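## Task

Set the three dice so their upward faces total 17, with every die lying flat and entirely on the mat. The result must hold without the robot supporting anything. Finally open the grippers and withdraw the arms.

## Robot and tools

Robot: two UR7e-type six-joint arms, left_arm and right_arm, each carrying a parallel two-finger gripper that opens to 50 mm. These names are labels only and do not refer to sides of any image. Base roots in the scene frame: left_arm at (-0.036, +0.493, 0) m, right_arm at (-0.051, -0.393, 0) m. The scene frame has its origin on the table surface midway between the arms, +z upward, +x pointing out across the table, and left_arm sitting toward +y.

Gripper axes: the fingers extend along the gripper's +z and close along its x axis. The reported end_effector_position is the point between the pads; the fingertips go 17.5 mm past it. A pure rotation pivots about that point. A camera block projects roughly 9 cm toward the gripper's -y side and rotates with it, so watch its clearance.

A command row is 18 numbers, each in [-1, 1], always all 18 even when one arm is idle: left_arm dx, dy, dz, rx, ry, rz, then left_gripper position, force_limit, speed; then those nine again for right_arm and right_gripper. The six motion numbers are an offset, not a pose, expressed in that gripper's own axes and measured from its pose in the most recent result that showed it (before any such result in a scene, and for the second or later call within one reply, from where the gripper is when the action begins). A value of 1.0 equals 0.6 m of travel or 180 degrees; rx, ry, rz form a single rotation vector. All rows of one action share the same reference, so rows are not cumulative, and all-zero offsets pull the arm back to the reference pose rather than holding still. Each control step the commanded pose is clipped to within 100 mm and 16 degrees of the measured pose; if both cannot be met, position wins.

The three gripper numbers are absolute settings. position: +1 fully open, about -0.65 pads meeting, -1 to grasp (closes until something blocks it). force_limit per pad: -1 about 20 N, 0 about 102 N, +1 about 185 N (actual up to ~17 % above). speed of the gap: -1 20 mm/s, 0 85 mm/s, +1 150 mm/s. New force or speed values only take effect once position changes by at least 0.01. To keep a gripper unchanged, resend its previous three numbers, since 0 is itself a setting.

Tools:
execute_actions {"actions": [...], "pictures": bool}: an empty list just reports state; one item with "rows" (1 to 15 rows) and "steps" (up to 15, default 15, each 1/30 s, last row repeated) runs motion; one item with only "steps" (up to 300) waits, counted from the previous result so your reply time is included.
move {"target": one 18-number row as above, "speed": 0.002 to 0.5 m/s (default 0.25; rotation capped at twice that in rad/s), "stop_force": 9 to 40 N, optional, shared by both arms}: drives each gripper in a straight line toward the offset target, lasting 0.5 to 10 s. With stop_force, an arm halts after two steps of extra push along its travel direction, backs up two steps and holds; use it for slow approaches to contact, not when rotating or when lifting off something already pressed. The result adds a move: line with an ending such as done, off_target, moving, held, contact or fault, plus limits like paced or held, and each gripper's distance from its target.
wait {"seconds": 0 to 10}: lets time pass with no new command.
zoom_image {"camera", "region": [x0, y0, x1, y1] pixels, at most 504 by 504}: enlarges part of the latest image. Cameras: cam_head_left, cam_head_right, cam_left_wrist, cam_right_wrist, each 672x504.
read_manual {"section": "licences"}: licence text only.
finished_scene {"scene": 1 or 2}: closes the current scene irreversibly, grades it, and reveals the next task.

Reading results: each arm line gives end_effector_position (m), end_effector_quat_wxyz and velocities in the scene frame; printed positions can drift somewhat at long reach. Wrist force and torque are given in the gripper's own axes, pointing from a touched surface back into the arm; expect an offset of up to ~4 N, noise near 2.4 N, and saturation around 50 N. object_status: 0 moving, 1 blocked while opening, 2 blocked while closing (a real grasp), 3 reached target or pads met (usually nothing held). Finger opening in mm is roughly (250 - position_measured) x 0.202. HELD marks steps whose command was partly withheld; a pose unreachable line names an arm whose command was altered by the clearance check. Hand target shows where the controller is currently steering each gripper. Commands are smoothed with ~0.17 s lag, so a large move may finish short; check and send the remainder.

Cautions: never push a die or other object off the table, and keep the arms from striking or squeezing each other. Arms are stiff, so aiming even slightly past a firm contact can trigger a fault; a torque at a joint's load limit (wrist joints 26.3 N m) or an external force of 150 N freezes that arm for 10 s. Approach contacts slowly. Avoid drops, slips and hard impacts. Holding loads heats motors: a MOTOR HOT line appears at 70 °C and brakes engage at 85 °C. Occasional disturbances may nudge a held part or a loose die. Before finishing, make sure all dice rest flat on the mat unaided, then open and retract both grippers.

Each tool is called after "Call:" as name(argument=value, ...) on one line, values as JSON.

## Session

Call:
execute_actions(actions=[])

Scene clock: 0.00 s of 5700.00 s.
left_arm: end_effector_position=(+0.4165, -0.2860, +0.1846) position_measured=3 object_status=3 end_effector_quat_wxyz=(+0.009, +0.013, +0.989, -0.145) end_effector_velocity=(-0.000, +0.000, +0.001) end_effector_angular_velocity=(-0.001, -0.000, -0.001) | right_arm: end_effector_position=(+0.6469, -0.8573, +0.1095) position_measured=3 object_status=3 end_effector_quat_wxyz=(-0.035, +0.078, +0.879, -0.469) end_effector_velocity=(+0.000, +0.001, +0.000) end_effector_angular_velocity=(-0.000, -0.001, +0.001)
Joint positions: left_arm=[-1.026 -0.737  0.83  -1.937 -1.675 -2.709] | right_arm=[ 3.07  -2.424 -1.24  -1.102  0.594 -1.492]
Joint velocities: left_arm=[-0.    -0.001 -0.     0.    -0.     0.001] | right_arm=[ 0.001  0.    -0.     0.    -0.     0.   ]
Motor temperatures (°C, as the motors report them): left_arm=[24 23 27 33 32 30] | right_arm=[26 26 25 30 31 30]
Wrist force (N, on the end effector, along its own x y z axes, offset not removed): no reading
Wrist torque (N m, same axes, about the end effector's origin, offset not removed): no reading
Hand target (left_arm): +0.417, -0.286, +0.185; +0.009, +0.013, +0.989, -0.145
Hand target (right_arm): +0.647, -0.857, +0.109; -0.035, +0.078, +0.879, -0.469

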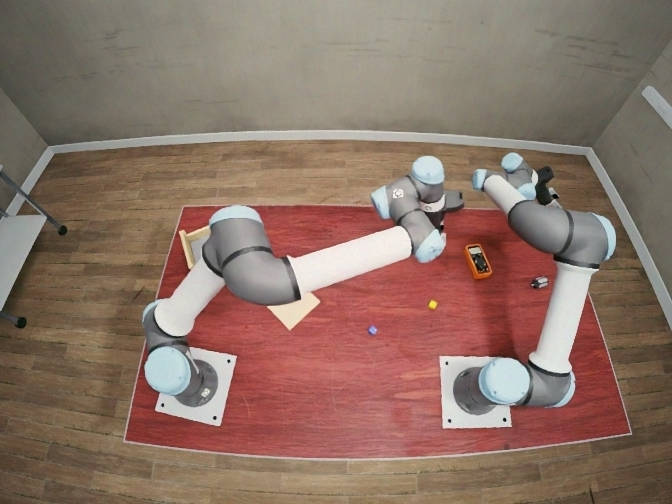

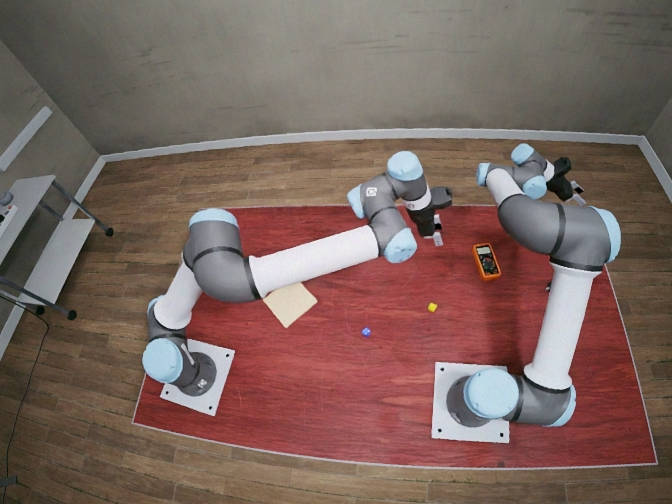

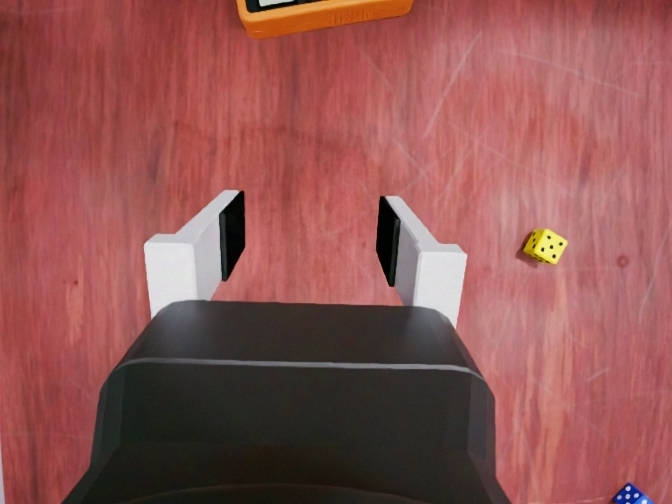

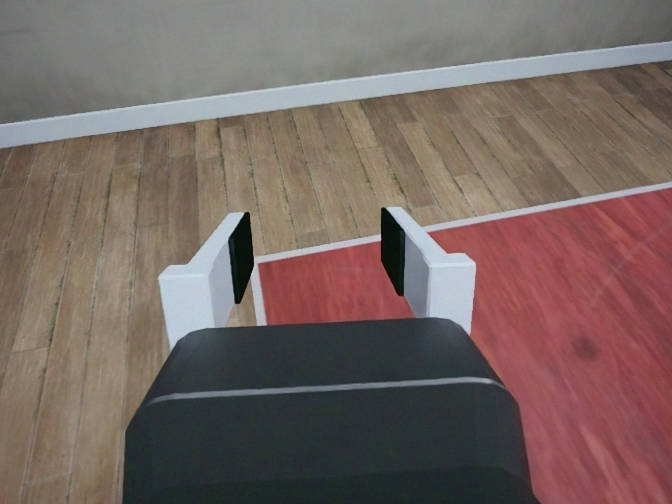

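Call:
move(target=[0.25,0.647,-0.455,-0.093,0,0,1,0,0,0,0,0,0,0,0,1,0,0])

Scene clock: 19.00 s of 5700.00 s.
left_arm: end_effector_position=(+0.2736, +0.1676, +0.3309) position_measured=3 object_status=3 end_effector_quat_wxyz=(+0.011, +0.012, +1.000, +0.000) end_effector_velocity=(-0.001, +0.002, +0.001) end_effector_angular_velocity=(+0.001, +0.000, +0.000) | right_arm: end_effector_position=(+0.6469, -0.8573, +0.1095) position_measured=3 object_status=3 end_effector_quat_wxyz=(-0.035, +0.078, +0.879, -0.469) end_effector_velocity=(+0.001, +0.001, +0.000) end_effector_angular_velocity=(-0.000, -0.000, +0.002)
Joint positions: left_arm=[-0.973 -1.772  1.712 -1.52  -1.551 -2.644] | right_arm=[ 3.07  -2.424 -1.24  -1.102  0.594 -1.492]
Joint velocities: left_arm=[ 0.    -0.004  0.001  0.005  0.001  0.   ] | right_arm=[ 0.002 -0.    -0.     0.    -0.     0.   ]
Motor temperatures (°C, as the motors report them): left_arm=[24 23 27 33 32 30] | right_arm=[26 26 25 30 31 30]
Wrist force (N, on the end effector, along its own x y z axes, offset not removed): left_arm=[-2.3 3.1 1.5] | right_arm=[0.8 -1.3 -0.5]
Wrist torque (N m, same axes, about the end effector's origin, offset not removed): left_arm=[0.62 0.43 -0.11] | right_arm=[-0.24 -0.18 -0.08]
Hand target (left_arm): +0.273, +0.168, +0.331; +0.011, +0.012, +1.000, +0.000
Hand target (right_arm): +0.647, -0.857, +0.109; -0.035, +0.078, +0.879, -0.469
Off the commanded pose (left_arm): 0.000 m, 0 deg.
Off the commanded pose (right_arm): 0.000 m, 0 deg.
After step 90, 13.37 s passed at rest.
move: done
camera_calibration (this result's frames):
cam_left_wrist: T_world_to_cam=[[-0.999549, -0.0270775, 0.0130229, 0.270361], [-0.0213081, 0.944391, 0.328134, -0.263482], [-0.0211837, 0.327709, -0.944541, 0.409544], [0, 0, 0, 1]] pos_world=[0.2733, 0.121939, 0.469767]
cam_right_wrist: T_world_to_cam=[[-0.977094, 0.212043, 0.0180149, 0.803449], [0.155756, 0.770266, -0.618409, 0.630039], [-0.145005, -0.601438, -0.78565, -0.190501], [0, 0, 0, 1]] pos_world=[0.65929, -0.770238, 0.22548]

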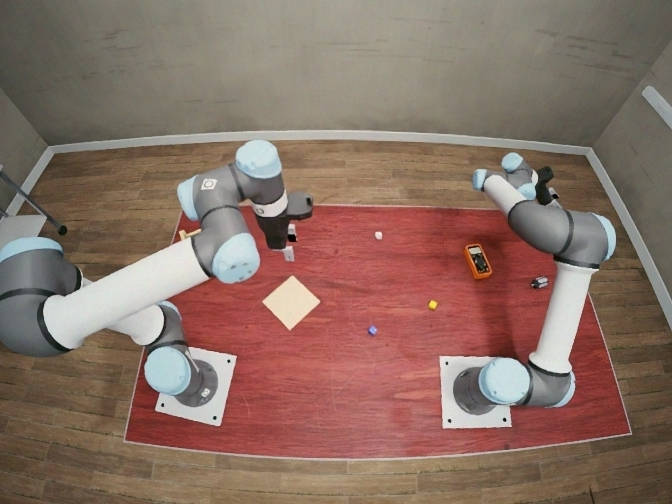

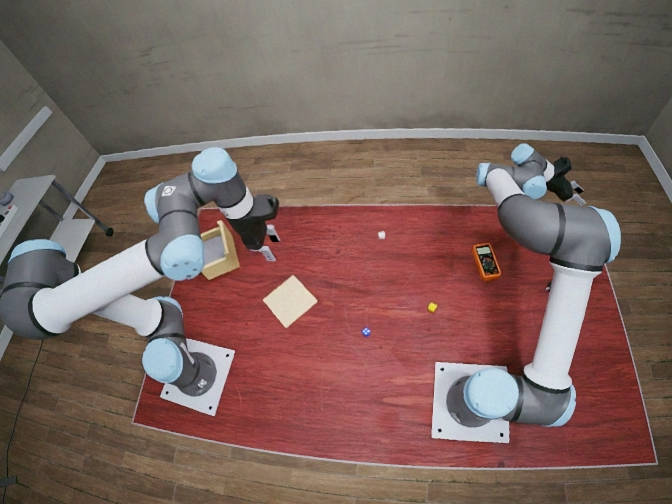

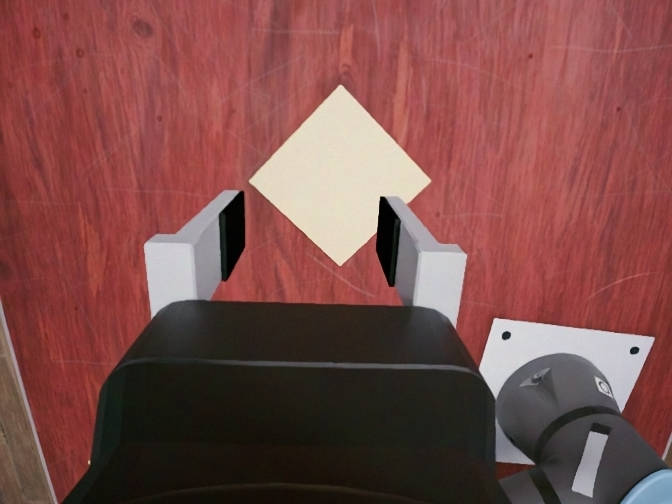

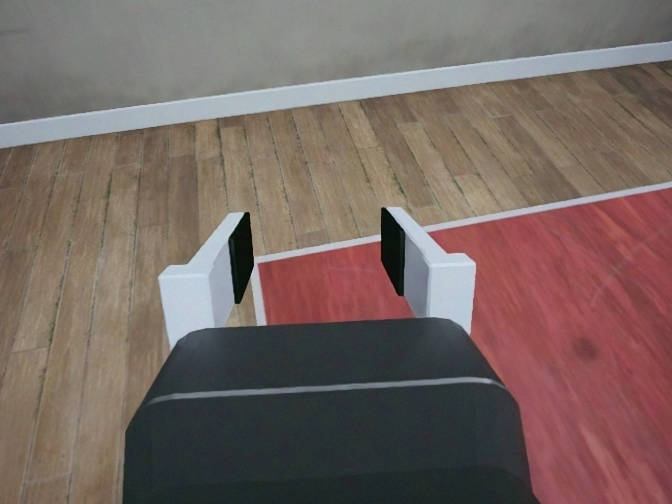

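Call:
zoom_image(camera="cam_head_left", region=[340,220,460,350])

Call:
zoom_image(camera="cam_head_right", region=[340,220,460,350])

Region (340, 220, 460, 350) of cam_head_left's 672x504 image, scaled by 3.877, with more detail than that image has; it fills the left 465 columns of this view, and the rest is white.

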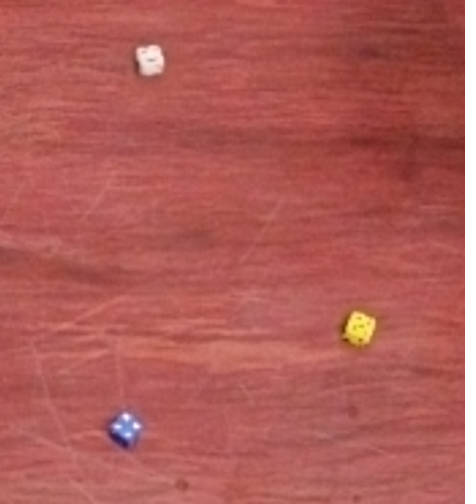

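Region (340, 220, 460, 350) of cam_head_right's 672x504 image, scaled by 3.877, with more detail than that image has; it fills the left 465 columns of this view, and the rest is white.

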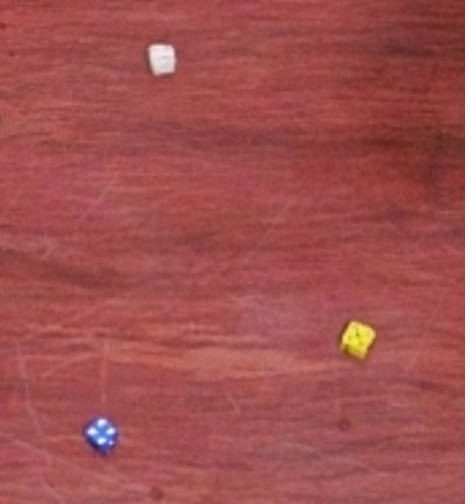

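Call:
move(target=[0.2,-0.45,0.333,0,0,0,1,0,0,0,0,0,0,0,0,1,0,0])

Scene clock: 41.93 s of 5700.00 s.
left_arm: end_effector_position=(+0.1521, -0.0996, +0.1286) position_measured=3 object_status=3 end_effector_quat_wxyz=(+0.011, +0.012, +1.000, +0.000) end_effector_velocity=(-0.000, -0.002, -0.001) end_effector_angular_velocity=(+0.001, +0.000, -0.000) | right_arm: end_effector_position=(+0.6469, -0.8573, +0.1095) position_measured=3 object_status=3 end_effector_quat_wxyz=(-0.035, +0.078, +0.879, -0.469) end_effector_velocity=(+0.000, +0.000, -0.000) end_effector_angular_velocity=(-0.000, -0.000, +0.000)
Joint positions: left_arm=[-1.362 -1.268  1.708 -2.012 -1.548 -3.033] | right_arm=[ 3.07  -2.424 -1.24  -1.102  0.594 -1.492]
Joint velocities: left_arm=[-0.001  0.005 -0.003 -0.001 -0.    -0.   ] | right_arm=[ 0. -0.  0.  0. -0.  0.]
Motor temperatures (°C, as the motors report them): left_arm=[24 23 27 33 32 30] | right_arm=[26 26 25 30 31 30]
Wrist force (N, on the end effector, along its own x y z axes, offset not removed): left_arm=[-2.8 3.8 1.9] | right_arm=[-0.7 0.2 -0.8]
Wrist torque (N m, same axes, about the end effector's origin, offset not removed): left_arm=[0.75 0.49 -0.09] | right_arm=[0.18 -0.03 -0.13]
Hand target (left_arm): +0.152, -0.100, +0.129; +0.011, +0.012, +1.000, +0.000
Hand target (right_arm): +0.647, -0.857, +0.109; -0.035, +0.078, +0.879, -0.469
Off the commanded pose (left_arm): 0.001 m, 0 deg.
Off the commanded pose (right_arm): 0.000 m, 0 deg.
After step 90, 17.87 s passed at rest.
move: done
camera_calibration (this result's frames):
cam_left_wrist: T_world_to_cam=[[-0.999559, -0.0270778, 0.0121904, 0.144414], [-0.0215794, 0.944355, 0.32822, 0.0525991], [-0.0203995, 0.327812, -0.944523, 0.303381], [0, 0, 0, 1]] pos_world=[0.151675, -0.145214, 0.267526]
cam_right_wrist: T_world_to_cam=[[-0.977094, 0.212042, 0.0180149, 0.803449], [0.155756, 0.770267, -0.618409, 0.630039], [-0.145005, -0.601438, -0.78565, -0.190501], [0, 0, 0, 1]] pos_world=[0.65929, -0.770238, 0.22548]

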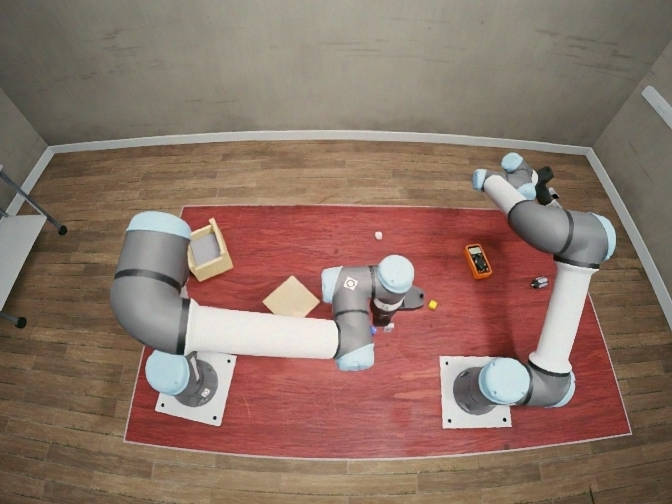

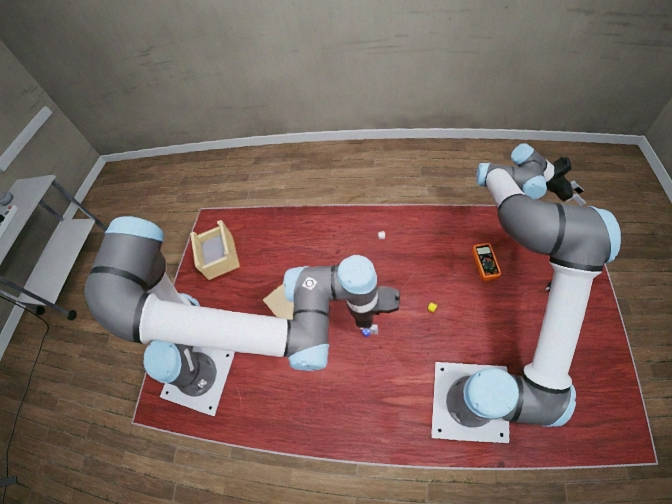

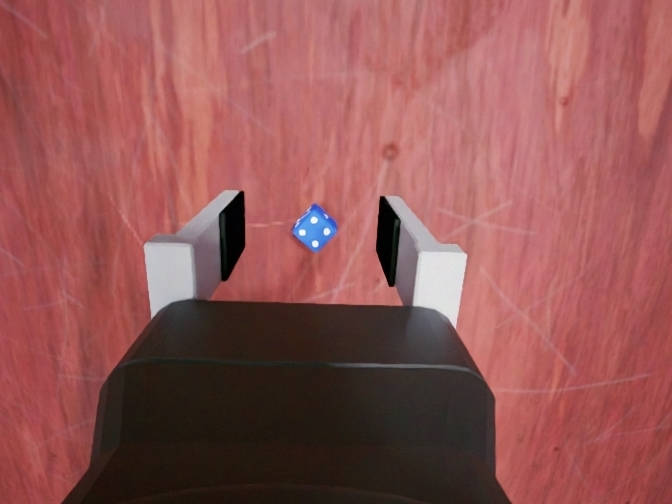

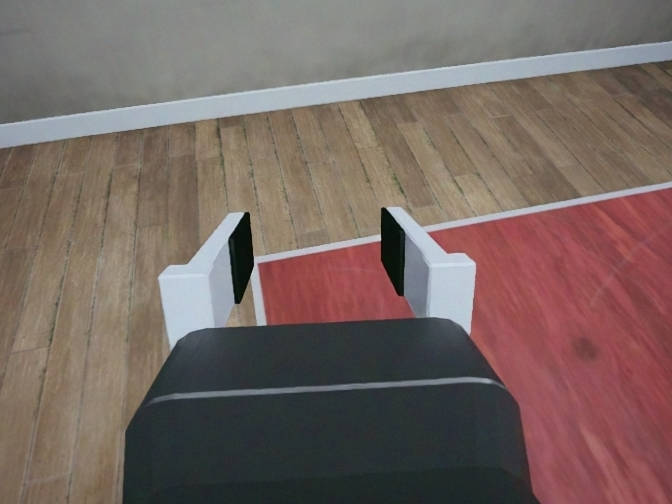

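Call:
zoom_image(camera="cam_left_wrist", region=[265,180,365,280])

Region (265, 180, 365, 280) of cam_left_wrist's 672x504 image, scaled by 5.040, with more detail than that image has.

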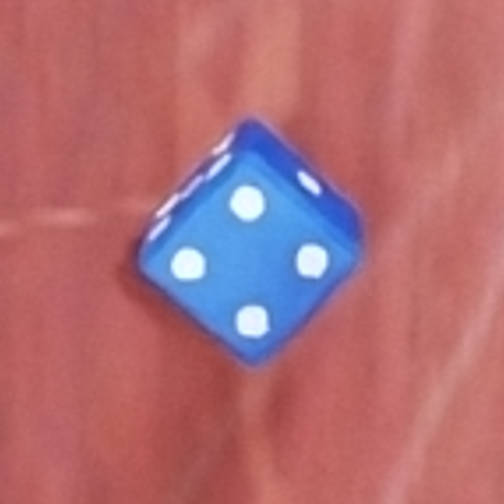

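Call:
move(target=[-0.015,0.058,0.115,0.2368,0.098,0.2368,1,0,0,0,0,0,0,0,0,1,0,0])

Scene clock: 85.03 s of 5700.00 s.
left_arm: end_effector_position=(+0.1633, -0.0652, +0.0598) position_measured=3 object_status=3 end_effector_quat_wxyz=(-0.141, +0.367, +0.851, -0.348) end_effector_velocity=(+0.000, +0.000, -0.001) end_effector_angular_velocity=(-0.007, +0.006, -0.011) | right_arm: end_effector_position=(+0.6469, -0.8573, +0.1095) position_measured=3 object_status=3 end_effector_quat_wxyz=(-0.035, +0.078, +0.879, -0.469) end_effector_velocity=(+0.000, +0.000, +0.000) end_effector_angular_velocity=(+0.001, -0.001, +0.000)
Joint positions: left_arm=[-0.998 -1.06   2.036 -2.85  -2.288 -1.994] | right_arm=[ 3.07  -2.424 -1.24  -1.102  0.594 -1.492]
Joint velocities: left_arm=[ 0.005  0.007 -0.004  0.004 -0.013  0.017] | right_arm=[ 0.     0.001  0.     0.     0.001 -0.   ]
Motor temperatures (°C, as the motors report them): left_arm=[24 23 27 33 32 30] | right_arm=[26 26 25 30 31 30]
Wrist force (N, on the end effector, along its own x y z axes, offset not removed): left_arm=[-0.8 3.4 2.9] | right_arm=[0.2 1.3 1.4]
Wrist torque (N m, same axes, about the end effector's origin, offset not removed): left_arm=[0.70 0.20 -0.07] | right_arm=[0.25 -0.05 -0.04]
Hand target (left_arm): +0.163, -0.065, +0.060; -0.141, +0.367, +0.851, -0.348
Hand target (right_arm): +0.647, -0.857, +0.109; -0.035, +0.078, +0.879, -0.469
Off the commanded pose (left_arm): 0.000 m, 0 deg.
Off the commanded pose (right_arm): 0.000 m, 0 deg.
After step 90, 37.40 s passed at rest.
move: done
camera_calibration (this result's frames):
cam_left_wrist: T_world_to_cam=[[-0.699374, 0.713361, 0.0446339, 0.154735], [0.634551, 0.648424, -0.420585, -0.0386779], [-0.328971, -0.265824, -0.906154, 0.236756], [0, 0, 0, 1]] pos_world=[0.210646, -0.0223665, 0.191364]
cam_right_wrist: T_world_to_cam=[[-0.977094, 0.212042, 0.0180149, 0.803449], [0.155756, 0.770266, -0.618409, 0.630039], [-0.145005, -0.601438, -0.78565, -0.190501], [0, 0, 0, 1]] pos_world=[0.65929, -0.770238, 0.22548]

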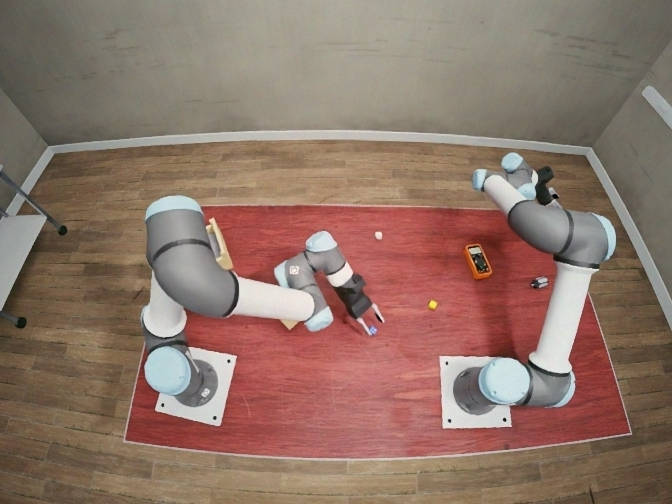

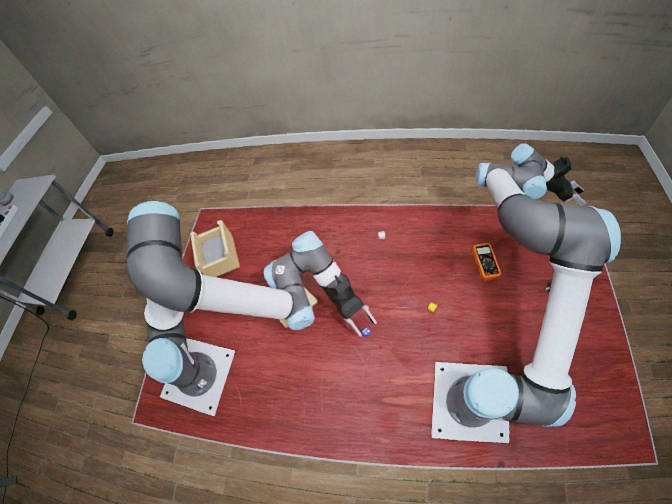

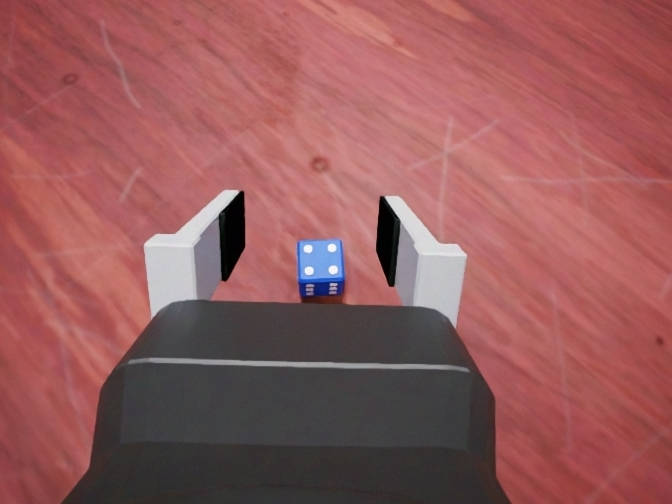

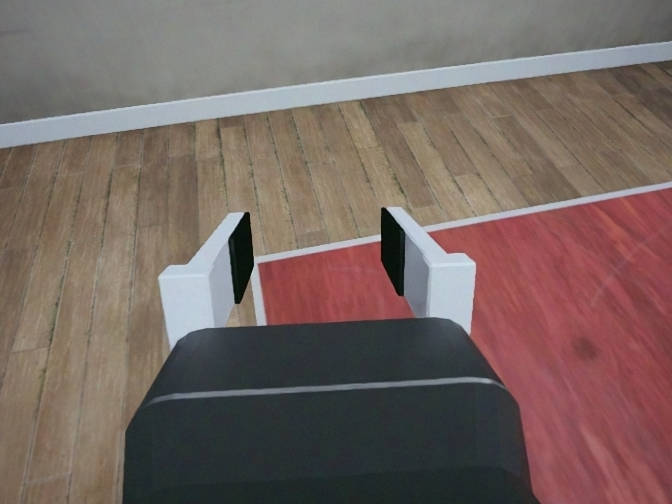

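Call:
move(target=[0.005,0.0425,0.0425,0,0,0,1,0,0,0,0,0,0,0,0,1,0,0], speed=0.05)

Scene clock: 91.43 s of 5700.00 s.
left_arm: end_effector_position=(+0.1620, -0.0630, +0.0240) position_measured=3 object_status=3 end_effector_quat_wxyz=(-0.141, +0.367, +0.851, -0.347) end_effector_velocity=(-0.000, -0.000, -0.001) end_effector_angular_velocity=(-0.002, -0.001, -0.000) | right_arm: end_effector_position=(+0.6469, -0.8573, +0.1095) position_measured=3 object_status=3 end_effector_quat_wxyz=(-0.035, +0.078, +0.879, -0.469) end_effector_velocity=(+0.001, +0.001, +0.000) end_effector_angular_velocity=(+0.000, -0.000, +0.001)
Joint positions: left_arm=[-0.998 -0.983  2.05  -2.942 -2.288 -1.994] | right_arm=[ 3.07  -2.424 -1.24  -1.102  0.594 -1.492]
Joint velocities: left_arm=[-0.     0.003  0.001 -0.006  0.    -0.   ] | right_arm=[ 0.001 -0.     0.     0.     0.    -0.   ]
Motor temperatures (°C, as the motors report them): left_arm=[24 23 27 33 32 30] | right_arm=[26 26 25 30 31 30]
Wrist force (N, on the end effector, along its own x y z axes, offset not removed): left_arm=[-1.7 2.4 1.2] | right_arm=[-0.9 0.9 1.4]
Wrist torque (N m, same axes, about the end effector's origin, offset not removed): left_arm=[0.54 0.26 -0.19] | right_arm=[0.19 0.09 -0.14]
Hand target (left_arm): +0.162, -0.063, +0.024; -0.141, +0.367, +0.851, -0.347
Hand target (right_arm): +0.647, -0.857, +0.109; -0.035, +0.078, +0.879, -0.469
Off the commanded pose (left_arm): 0.000 m, 0 deg.
Off the commanded pose (right_arm): 0.000 m, 0 deg.
After step 90, 2.27 s passed at rest.
move: done
camera_calibration (this result's frames):
cam_left_wrist: T_world_to_cam=[[-0.699344, 0.713389, 0.0446594, 0.153917], [0.634576, 0.648411, -0.420566, -0.054381], [-0.328985, -0.265781, -0.906162, 0.204423], [0, 0, 0, 1]] pos_world=[0.209402, -0.0202101, 0.155496]
cam_right_wrist: T_world_to_cam=[[-0.977094, 0.212042, 0.0180153, 0.803449], [0.155756, 0.770267, -0.618409, 0.630039], [-0.145005, -0.601438, -0.78565, -0.190501], [0, 0, 0, 1]] pos_world=[0.65929, -0.770238, 0.22548]

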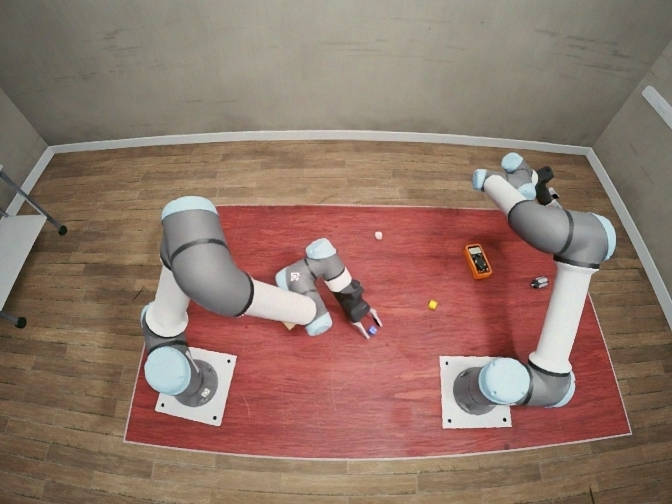

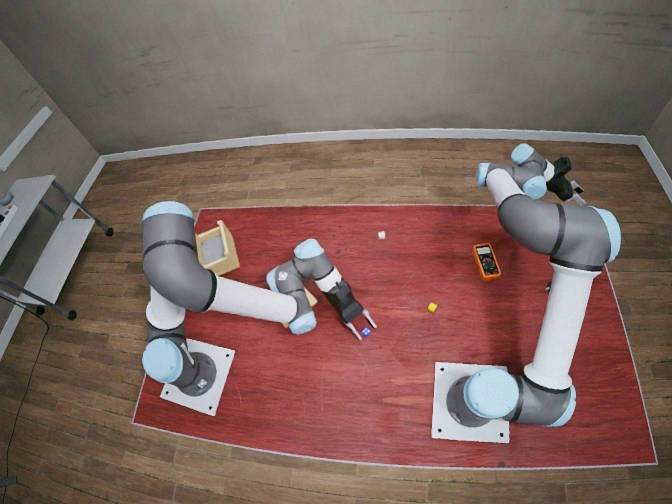

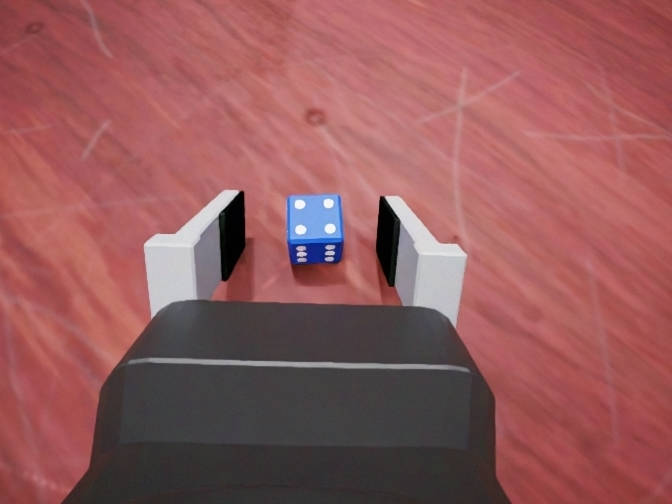

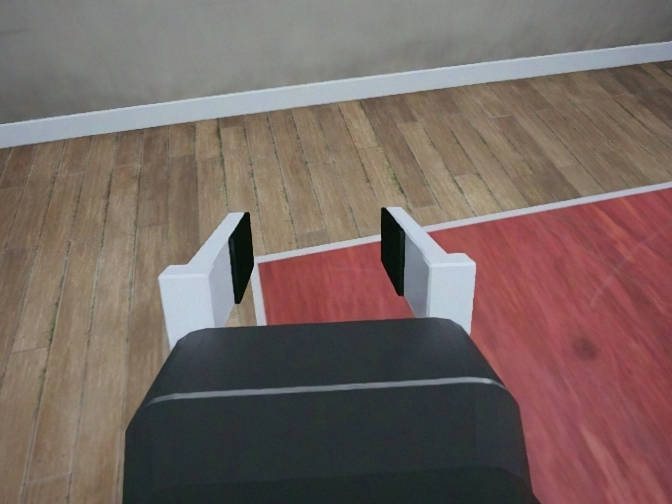

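Call:
move(target=[0,0.007,0.007,0,0,0,1,0,0,0,0,0,0,0,0,1,0,0], speed=0.003, stop_force=9)

Scene clock: 104.17 s of 5700.00 s.
left_arm: end_effector_position=(+0.1621, -0.0631, +0.0202) position_measured=3 object_status=3 end_effector_quat_wxyz=(-0.141, +0.367, +0.851, -0.348) end_effector_velocity=(-0.000, +0.000, +0.001) end_effector_angular_velocity=(+0.002, +0.001, +0.000) | right_arm: end_effector_position=(+0.6469, -0.8573, +0.1095) position_measured=3 object_status=3 end_effector_quat_wxyz=(-0.035, +0.078, +0.879, -0.469) end_effector_velocity=(-0.001, -0.001, -0.000) end_effector_angular_velocity=(-0.000, +0.001, -0.002)
Joint positions: left_arm=[-0.998 -0.974  2.05  -2.951 -2.288 -1.994] | right_arm=[ 3.07  -2.424 -1.24  -1.102  0.594 -1.492]
Joint velocities: left_arm=[ 0.    -0.002  0.     0.004 -0.    -0.001] | right_arm=[-0.002 -0.    -0.001  0.    -0.     0.   ]
Motor temperatures (°C, as the motors report them): left_arm=[24 23 27 33 32 30] | right_arm=[26 26 25 30 31 30]
Wrist force (N, on the end effector, along its own x y z axes, offset not removed): left_arm=[-1.8 -5.0 -8.9] | right_arm=[-0.4 -1.1 -0.9]
Wrist torque (N m, same axes, about the end effector's origin, offset not removed): left_arm=[0.68 0.77 -0.32] | right_arm=[-0.15 0.03 -0.14]
Hand target (left_arm): +0.162, -0.063, +0.020; -0.141, +0.367, +0.851, -0.347
Hand target (right_arm): +0.647, -0.857, +0.109; -0.035, +0.078, +0.879, -0.469
Off the commanded pose (left_arm): 0.002 m, 0 deg.
Off the commanded pose (right_arm): 0.000 m, 0 deg.
After step 90, 8.13 s passed at rest.
move: contact (left_arm)
camera_calibration (this result's frames):
cam_left_wrist: T_world_to_cam=[[-0.699317, 0.71342, 0.044585, 0.154143], [0.634567, 0.648316, -0.420726, -0.056013], [-0.32906, -0.265929, -0.906091, 0.200978], [0, 0, 0, 1]] pos_world=[0.209473, -0.0202089, 0.151666]
cam_right_wrist: T_world_to_cam=[[-0.977094, 0.212042, 0.0180147, 0.803449], [0.155756, 0.770266, -0.618409, 0.630039], [-0.145005, -0.601438, -0.78565, -0.190501], [0, 0, 0, 1]] pos_world=[0.65929, -0.770238, 0.225481]

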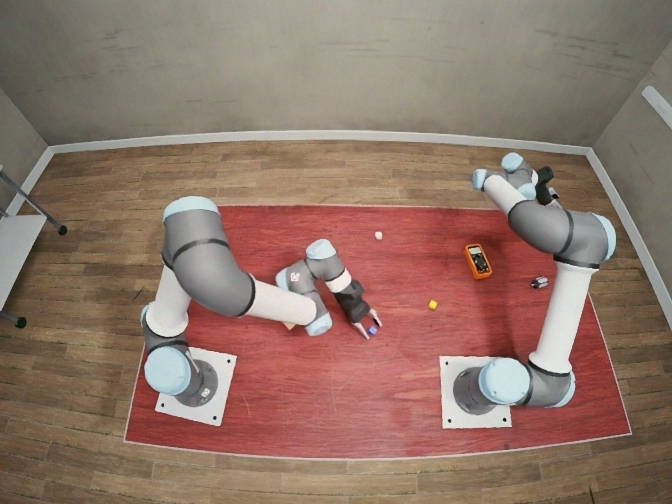

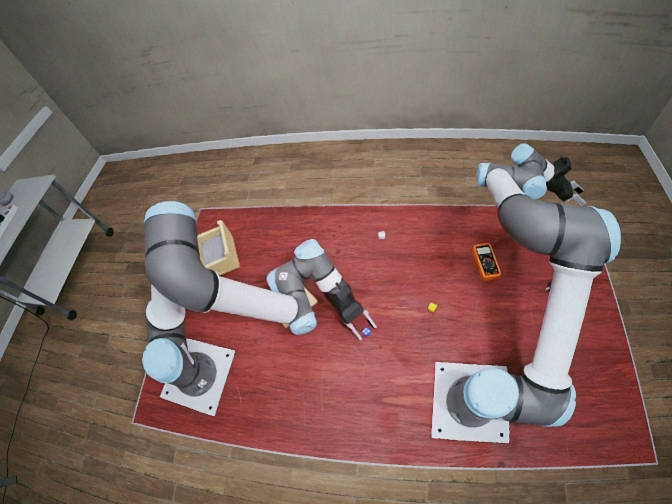

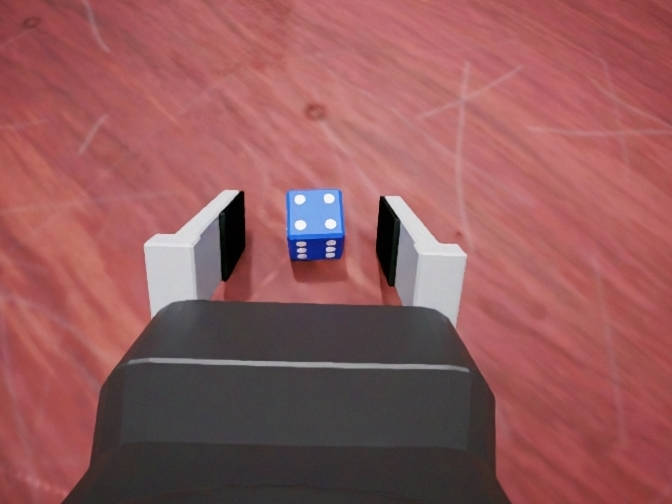

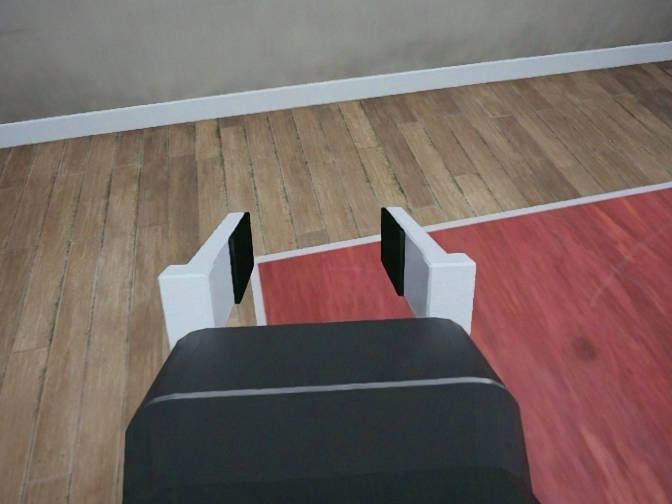

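Call:
move(target=[0,0.002,-0.004,0,0,0,1,0,0,0,0,0,0,0,0,1,0,0], speed=0.01)

Call:
move(target=[0,0,0,0,0,0,-1,-0.5,-0.5,0,0,0,0,0,0,1,0,0])

Scene clock: 110.93 s of 5700.00 s.
left_arm: end_effector_position=(+0.1638, -0.0614, +0.0210) position_measured=3 object_status=3 end_effector_quat_wxyz=(-0.141, +0.367, +0.851, -0.348) end_effector_velocity=(+0.001, +0.001, +0.000) end_effector_angular_velocity=(+0.000, +0.000, +0.001) | right_arm: end_effector_position=(+0.6469, -0.8573, +0.1095) position_measured=3 object_status=3 end_effector_quat_wxyz=(-0.035, +0.078, +0.879, -0.469) end_effector_velocity=(-0.001, -0.001, -0.000) end_effector_angular_velocity=(+0.000, +0.000, -0.001)
Joint positions: left_arm=[-0.993 -0.977  2.051 -2.945 -2.29  -1.988] | right_arm=[ 3.07  -2.424 -1.24  -1.102  0.594 -1.492]
Joint velocities: left_arm=[ 0.003 -0.001  0.     0.003 -0.001  0.002] | right_arm=[-0.001  0.    -0.    -0.     0.    -0.   ]
Motor temperatures (°C, as the motors report them): left_arm=[24 23 27 33 32 30] | right_arm=[26 26 25 30 31 30]
Wrist force (N, on the end effector, along its own x y z axes, offset not removed): left_arm=[-1.8 2.4 1.4] | right_arm=[0.8 -2.1 0.9]
Wrist torque (N m, same axes, about the end effector's origin, offset not removed): left_arm=[0.46 0.36 -0.06] | right_arm=[-0.26 -0.09 -0.17]
Hand target (left_arm): +0.164, -0.061, +0.021; -0.141, +0.367, +0.851, -0.348
Hand target (right_arm): +0.647, -0.857, +0.109; -0.035, +0.078, +0.879, -0.469
Off the commanded pose (left_arm): 0.000 m, 0 deg.
Off the commanded pose (right_arm): 0.000 m, 0 deg.
After step 90, 3.07 s passed at rest.
move: done
camera_calibration (this result's frames):
cam_left_wrist: T_world_to_cam=[[-0.699321, 0.713416, 0.044581, 0.154118], [0.634568, 0.648321, -0.420717, -0.0578414], [-0.329049, -0.265927, -0.906096, 0.202761], [0, 0, 0, 1]] pos_world=[0.211201, -0.0185308, 0.152515]
cam_right_wrist: T_world_to_cam=[[-0.977094, 0.212042, 0.0180151, 0.803449], [0.155756, 0.770266, -0.618409, 0.630039], [-0.145005, -0.601438, -0.78565, -0.190501], [0, 0, 0, 1]] pos_world=[0.65929, -0.770238, 0.22548]

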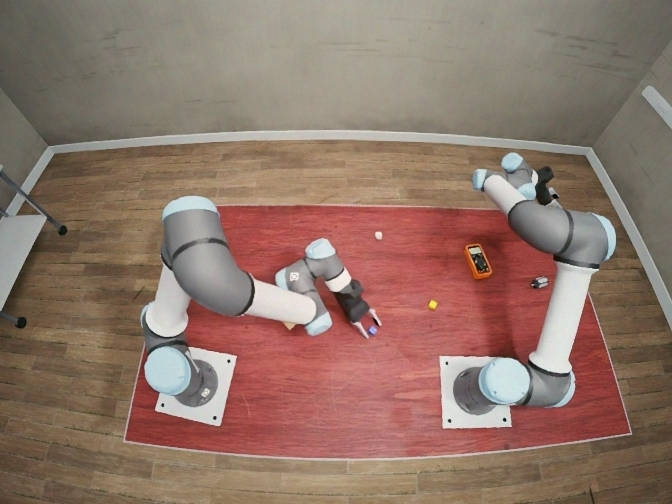

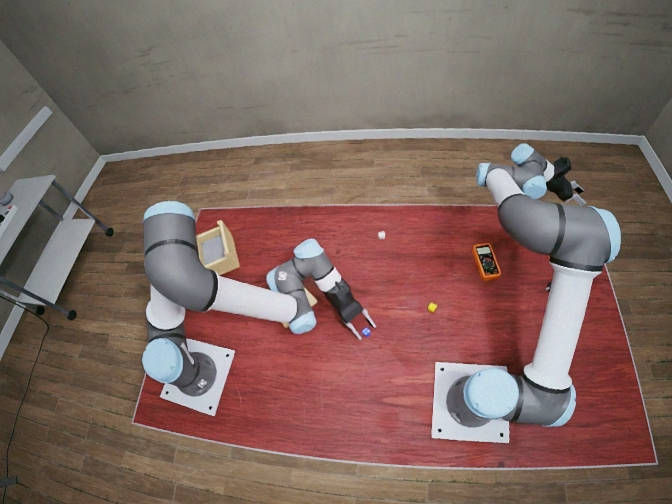

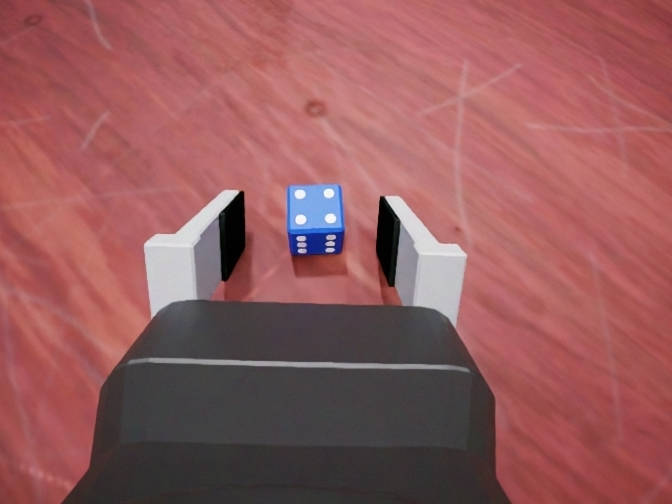

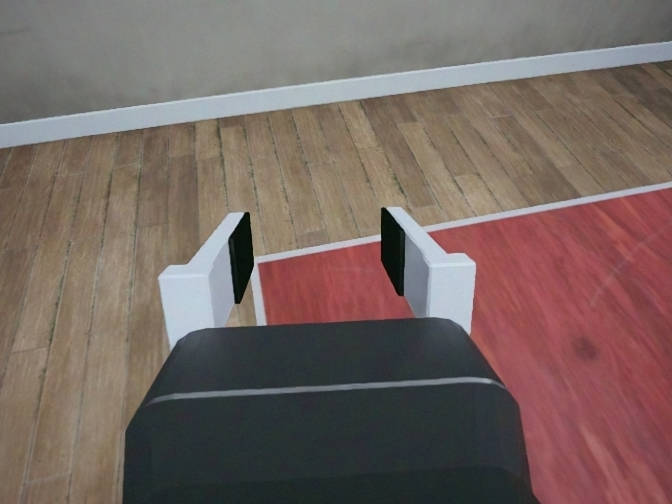

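Scene clock: 111.77 s of 5700.00 s.
left_arm: end_effector_position=(+0.1639, -0.0614, +0.0210) position_measured=159 object_status=2 end_effector_quat_wxyz=(-0.141, +0.367, +0.851, -0.348) end_effector_velocity=(-0.000, -0.000, -0.000) end_effector_angular_velocity=(+0.000, +0.000, -0.000) | right_arm: end_effector_position=(+0.6469, -0.8573, +0.1095) position_measured=3 object_status=3 end_effector_quat_wxyz=(-0.035, +0.078, +0.879, -0.469) end_effector_velocity=(+0.000, -0.000, +0.000) end_effector_angular_velocity=(-0.000, -0.000, +0.000)
Joint positions: left_arm=[-0.993 -0.977  2.051 -2.945 -2.29  -1.988] | right_arm=[ 3.07  -2.424 -1.24  -1.102  0.594 -1.492]
Joint velocities: left_arm=[-0.     0.001  0.    -0.001  0.    -0.   ] | right_arm=[ 0. -0.  0.  0. -0.  0.]
Motor temperatures (°C, as the motors report them): left_arm=[24 23 27 33 32 30] | right_arm=[26 26 25 30 31 30]
Wrist force (N, on the end effector, along its own x y z axes, offset not removed): left_arm=[-2.7 2.8 0.5] | right_arm=[2.7 0.8 -0.3]
Wrist torque (N m, same axes, about the end effector's origin, offset not removed): left_arm=[0.54 0.48 -0.10] | right_arm=[0.19 -0.30 -0.05]
Hand target (left_arm): +0.164, -0.061, +0.021; -0.141, +0.367, +0.851, -0.348
Hand target (right_arm): +0.647, -0.857, +0.109; -0.035, +0.078, +0.879, -0.469
Off the commanded pose (left_arm): 0.000 m, 0 deg.
Off the commanded pose (right_arm): 0.000 m, 0 deg.
move: done
camera_calibration (this result's frames):
cam_left_wrist: T_world_to_cam=[[-0.699322, 0.713419, 0.044518, 0.15413], [0.634578, 0.648293, -0.420745, -0.0578693], [-0.329028, -0.265986, -0.906086, 0.20278], [0, 0, 0, 1]] pos_world=[0.211229, -0.018506, 0.152527]
cam_right_wrist: T_world_to_cam=[[-0.977094, 0.212042, 0.0180149, 0.803449], [0.155756, 0.770266, -0.618409, 0.630039], [-0.145005, -0.601438, -0.78565, -0.190501], [0, 0, 0, 1]] pos_world=[0.65929, -0.770238, 0.225481]

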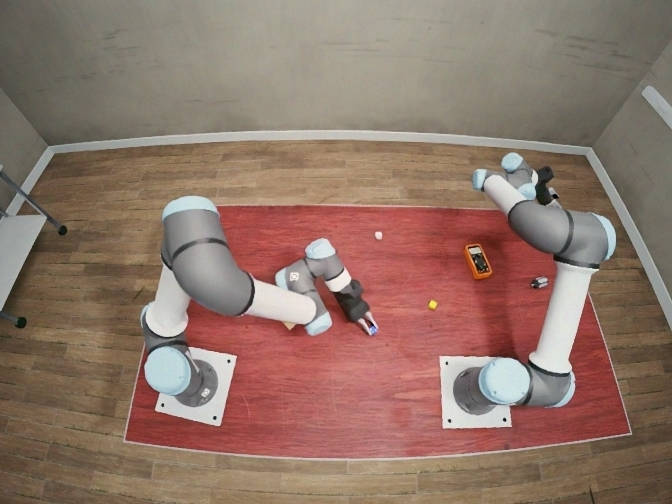

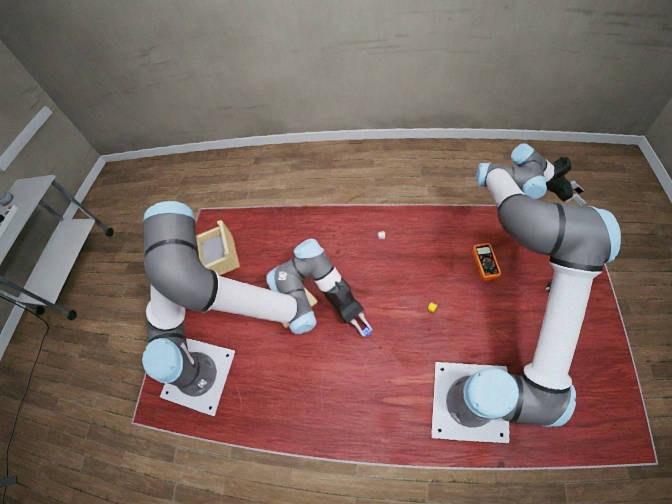

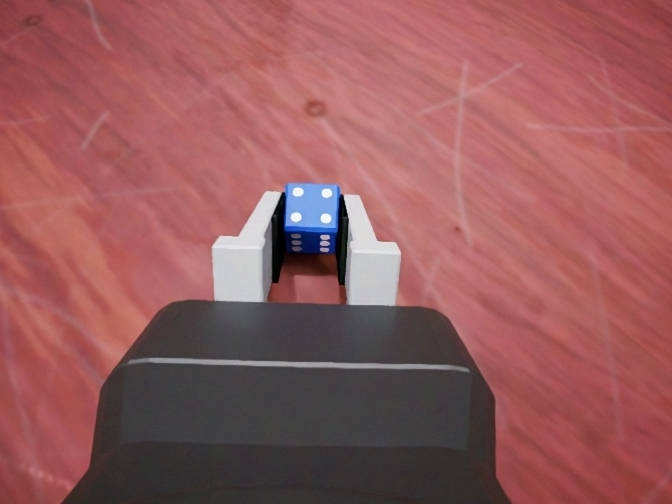

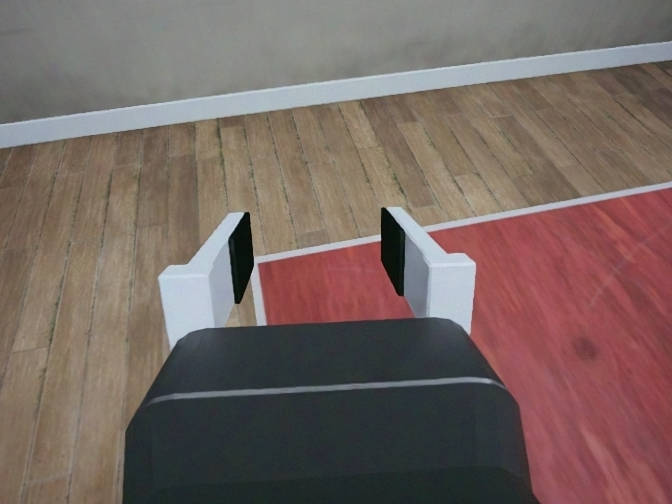

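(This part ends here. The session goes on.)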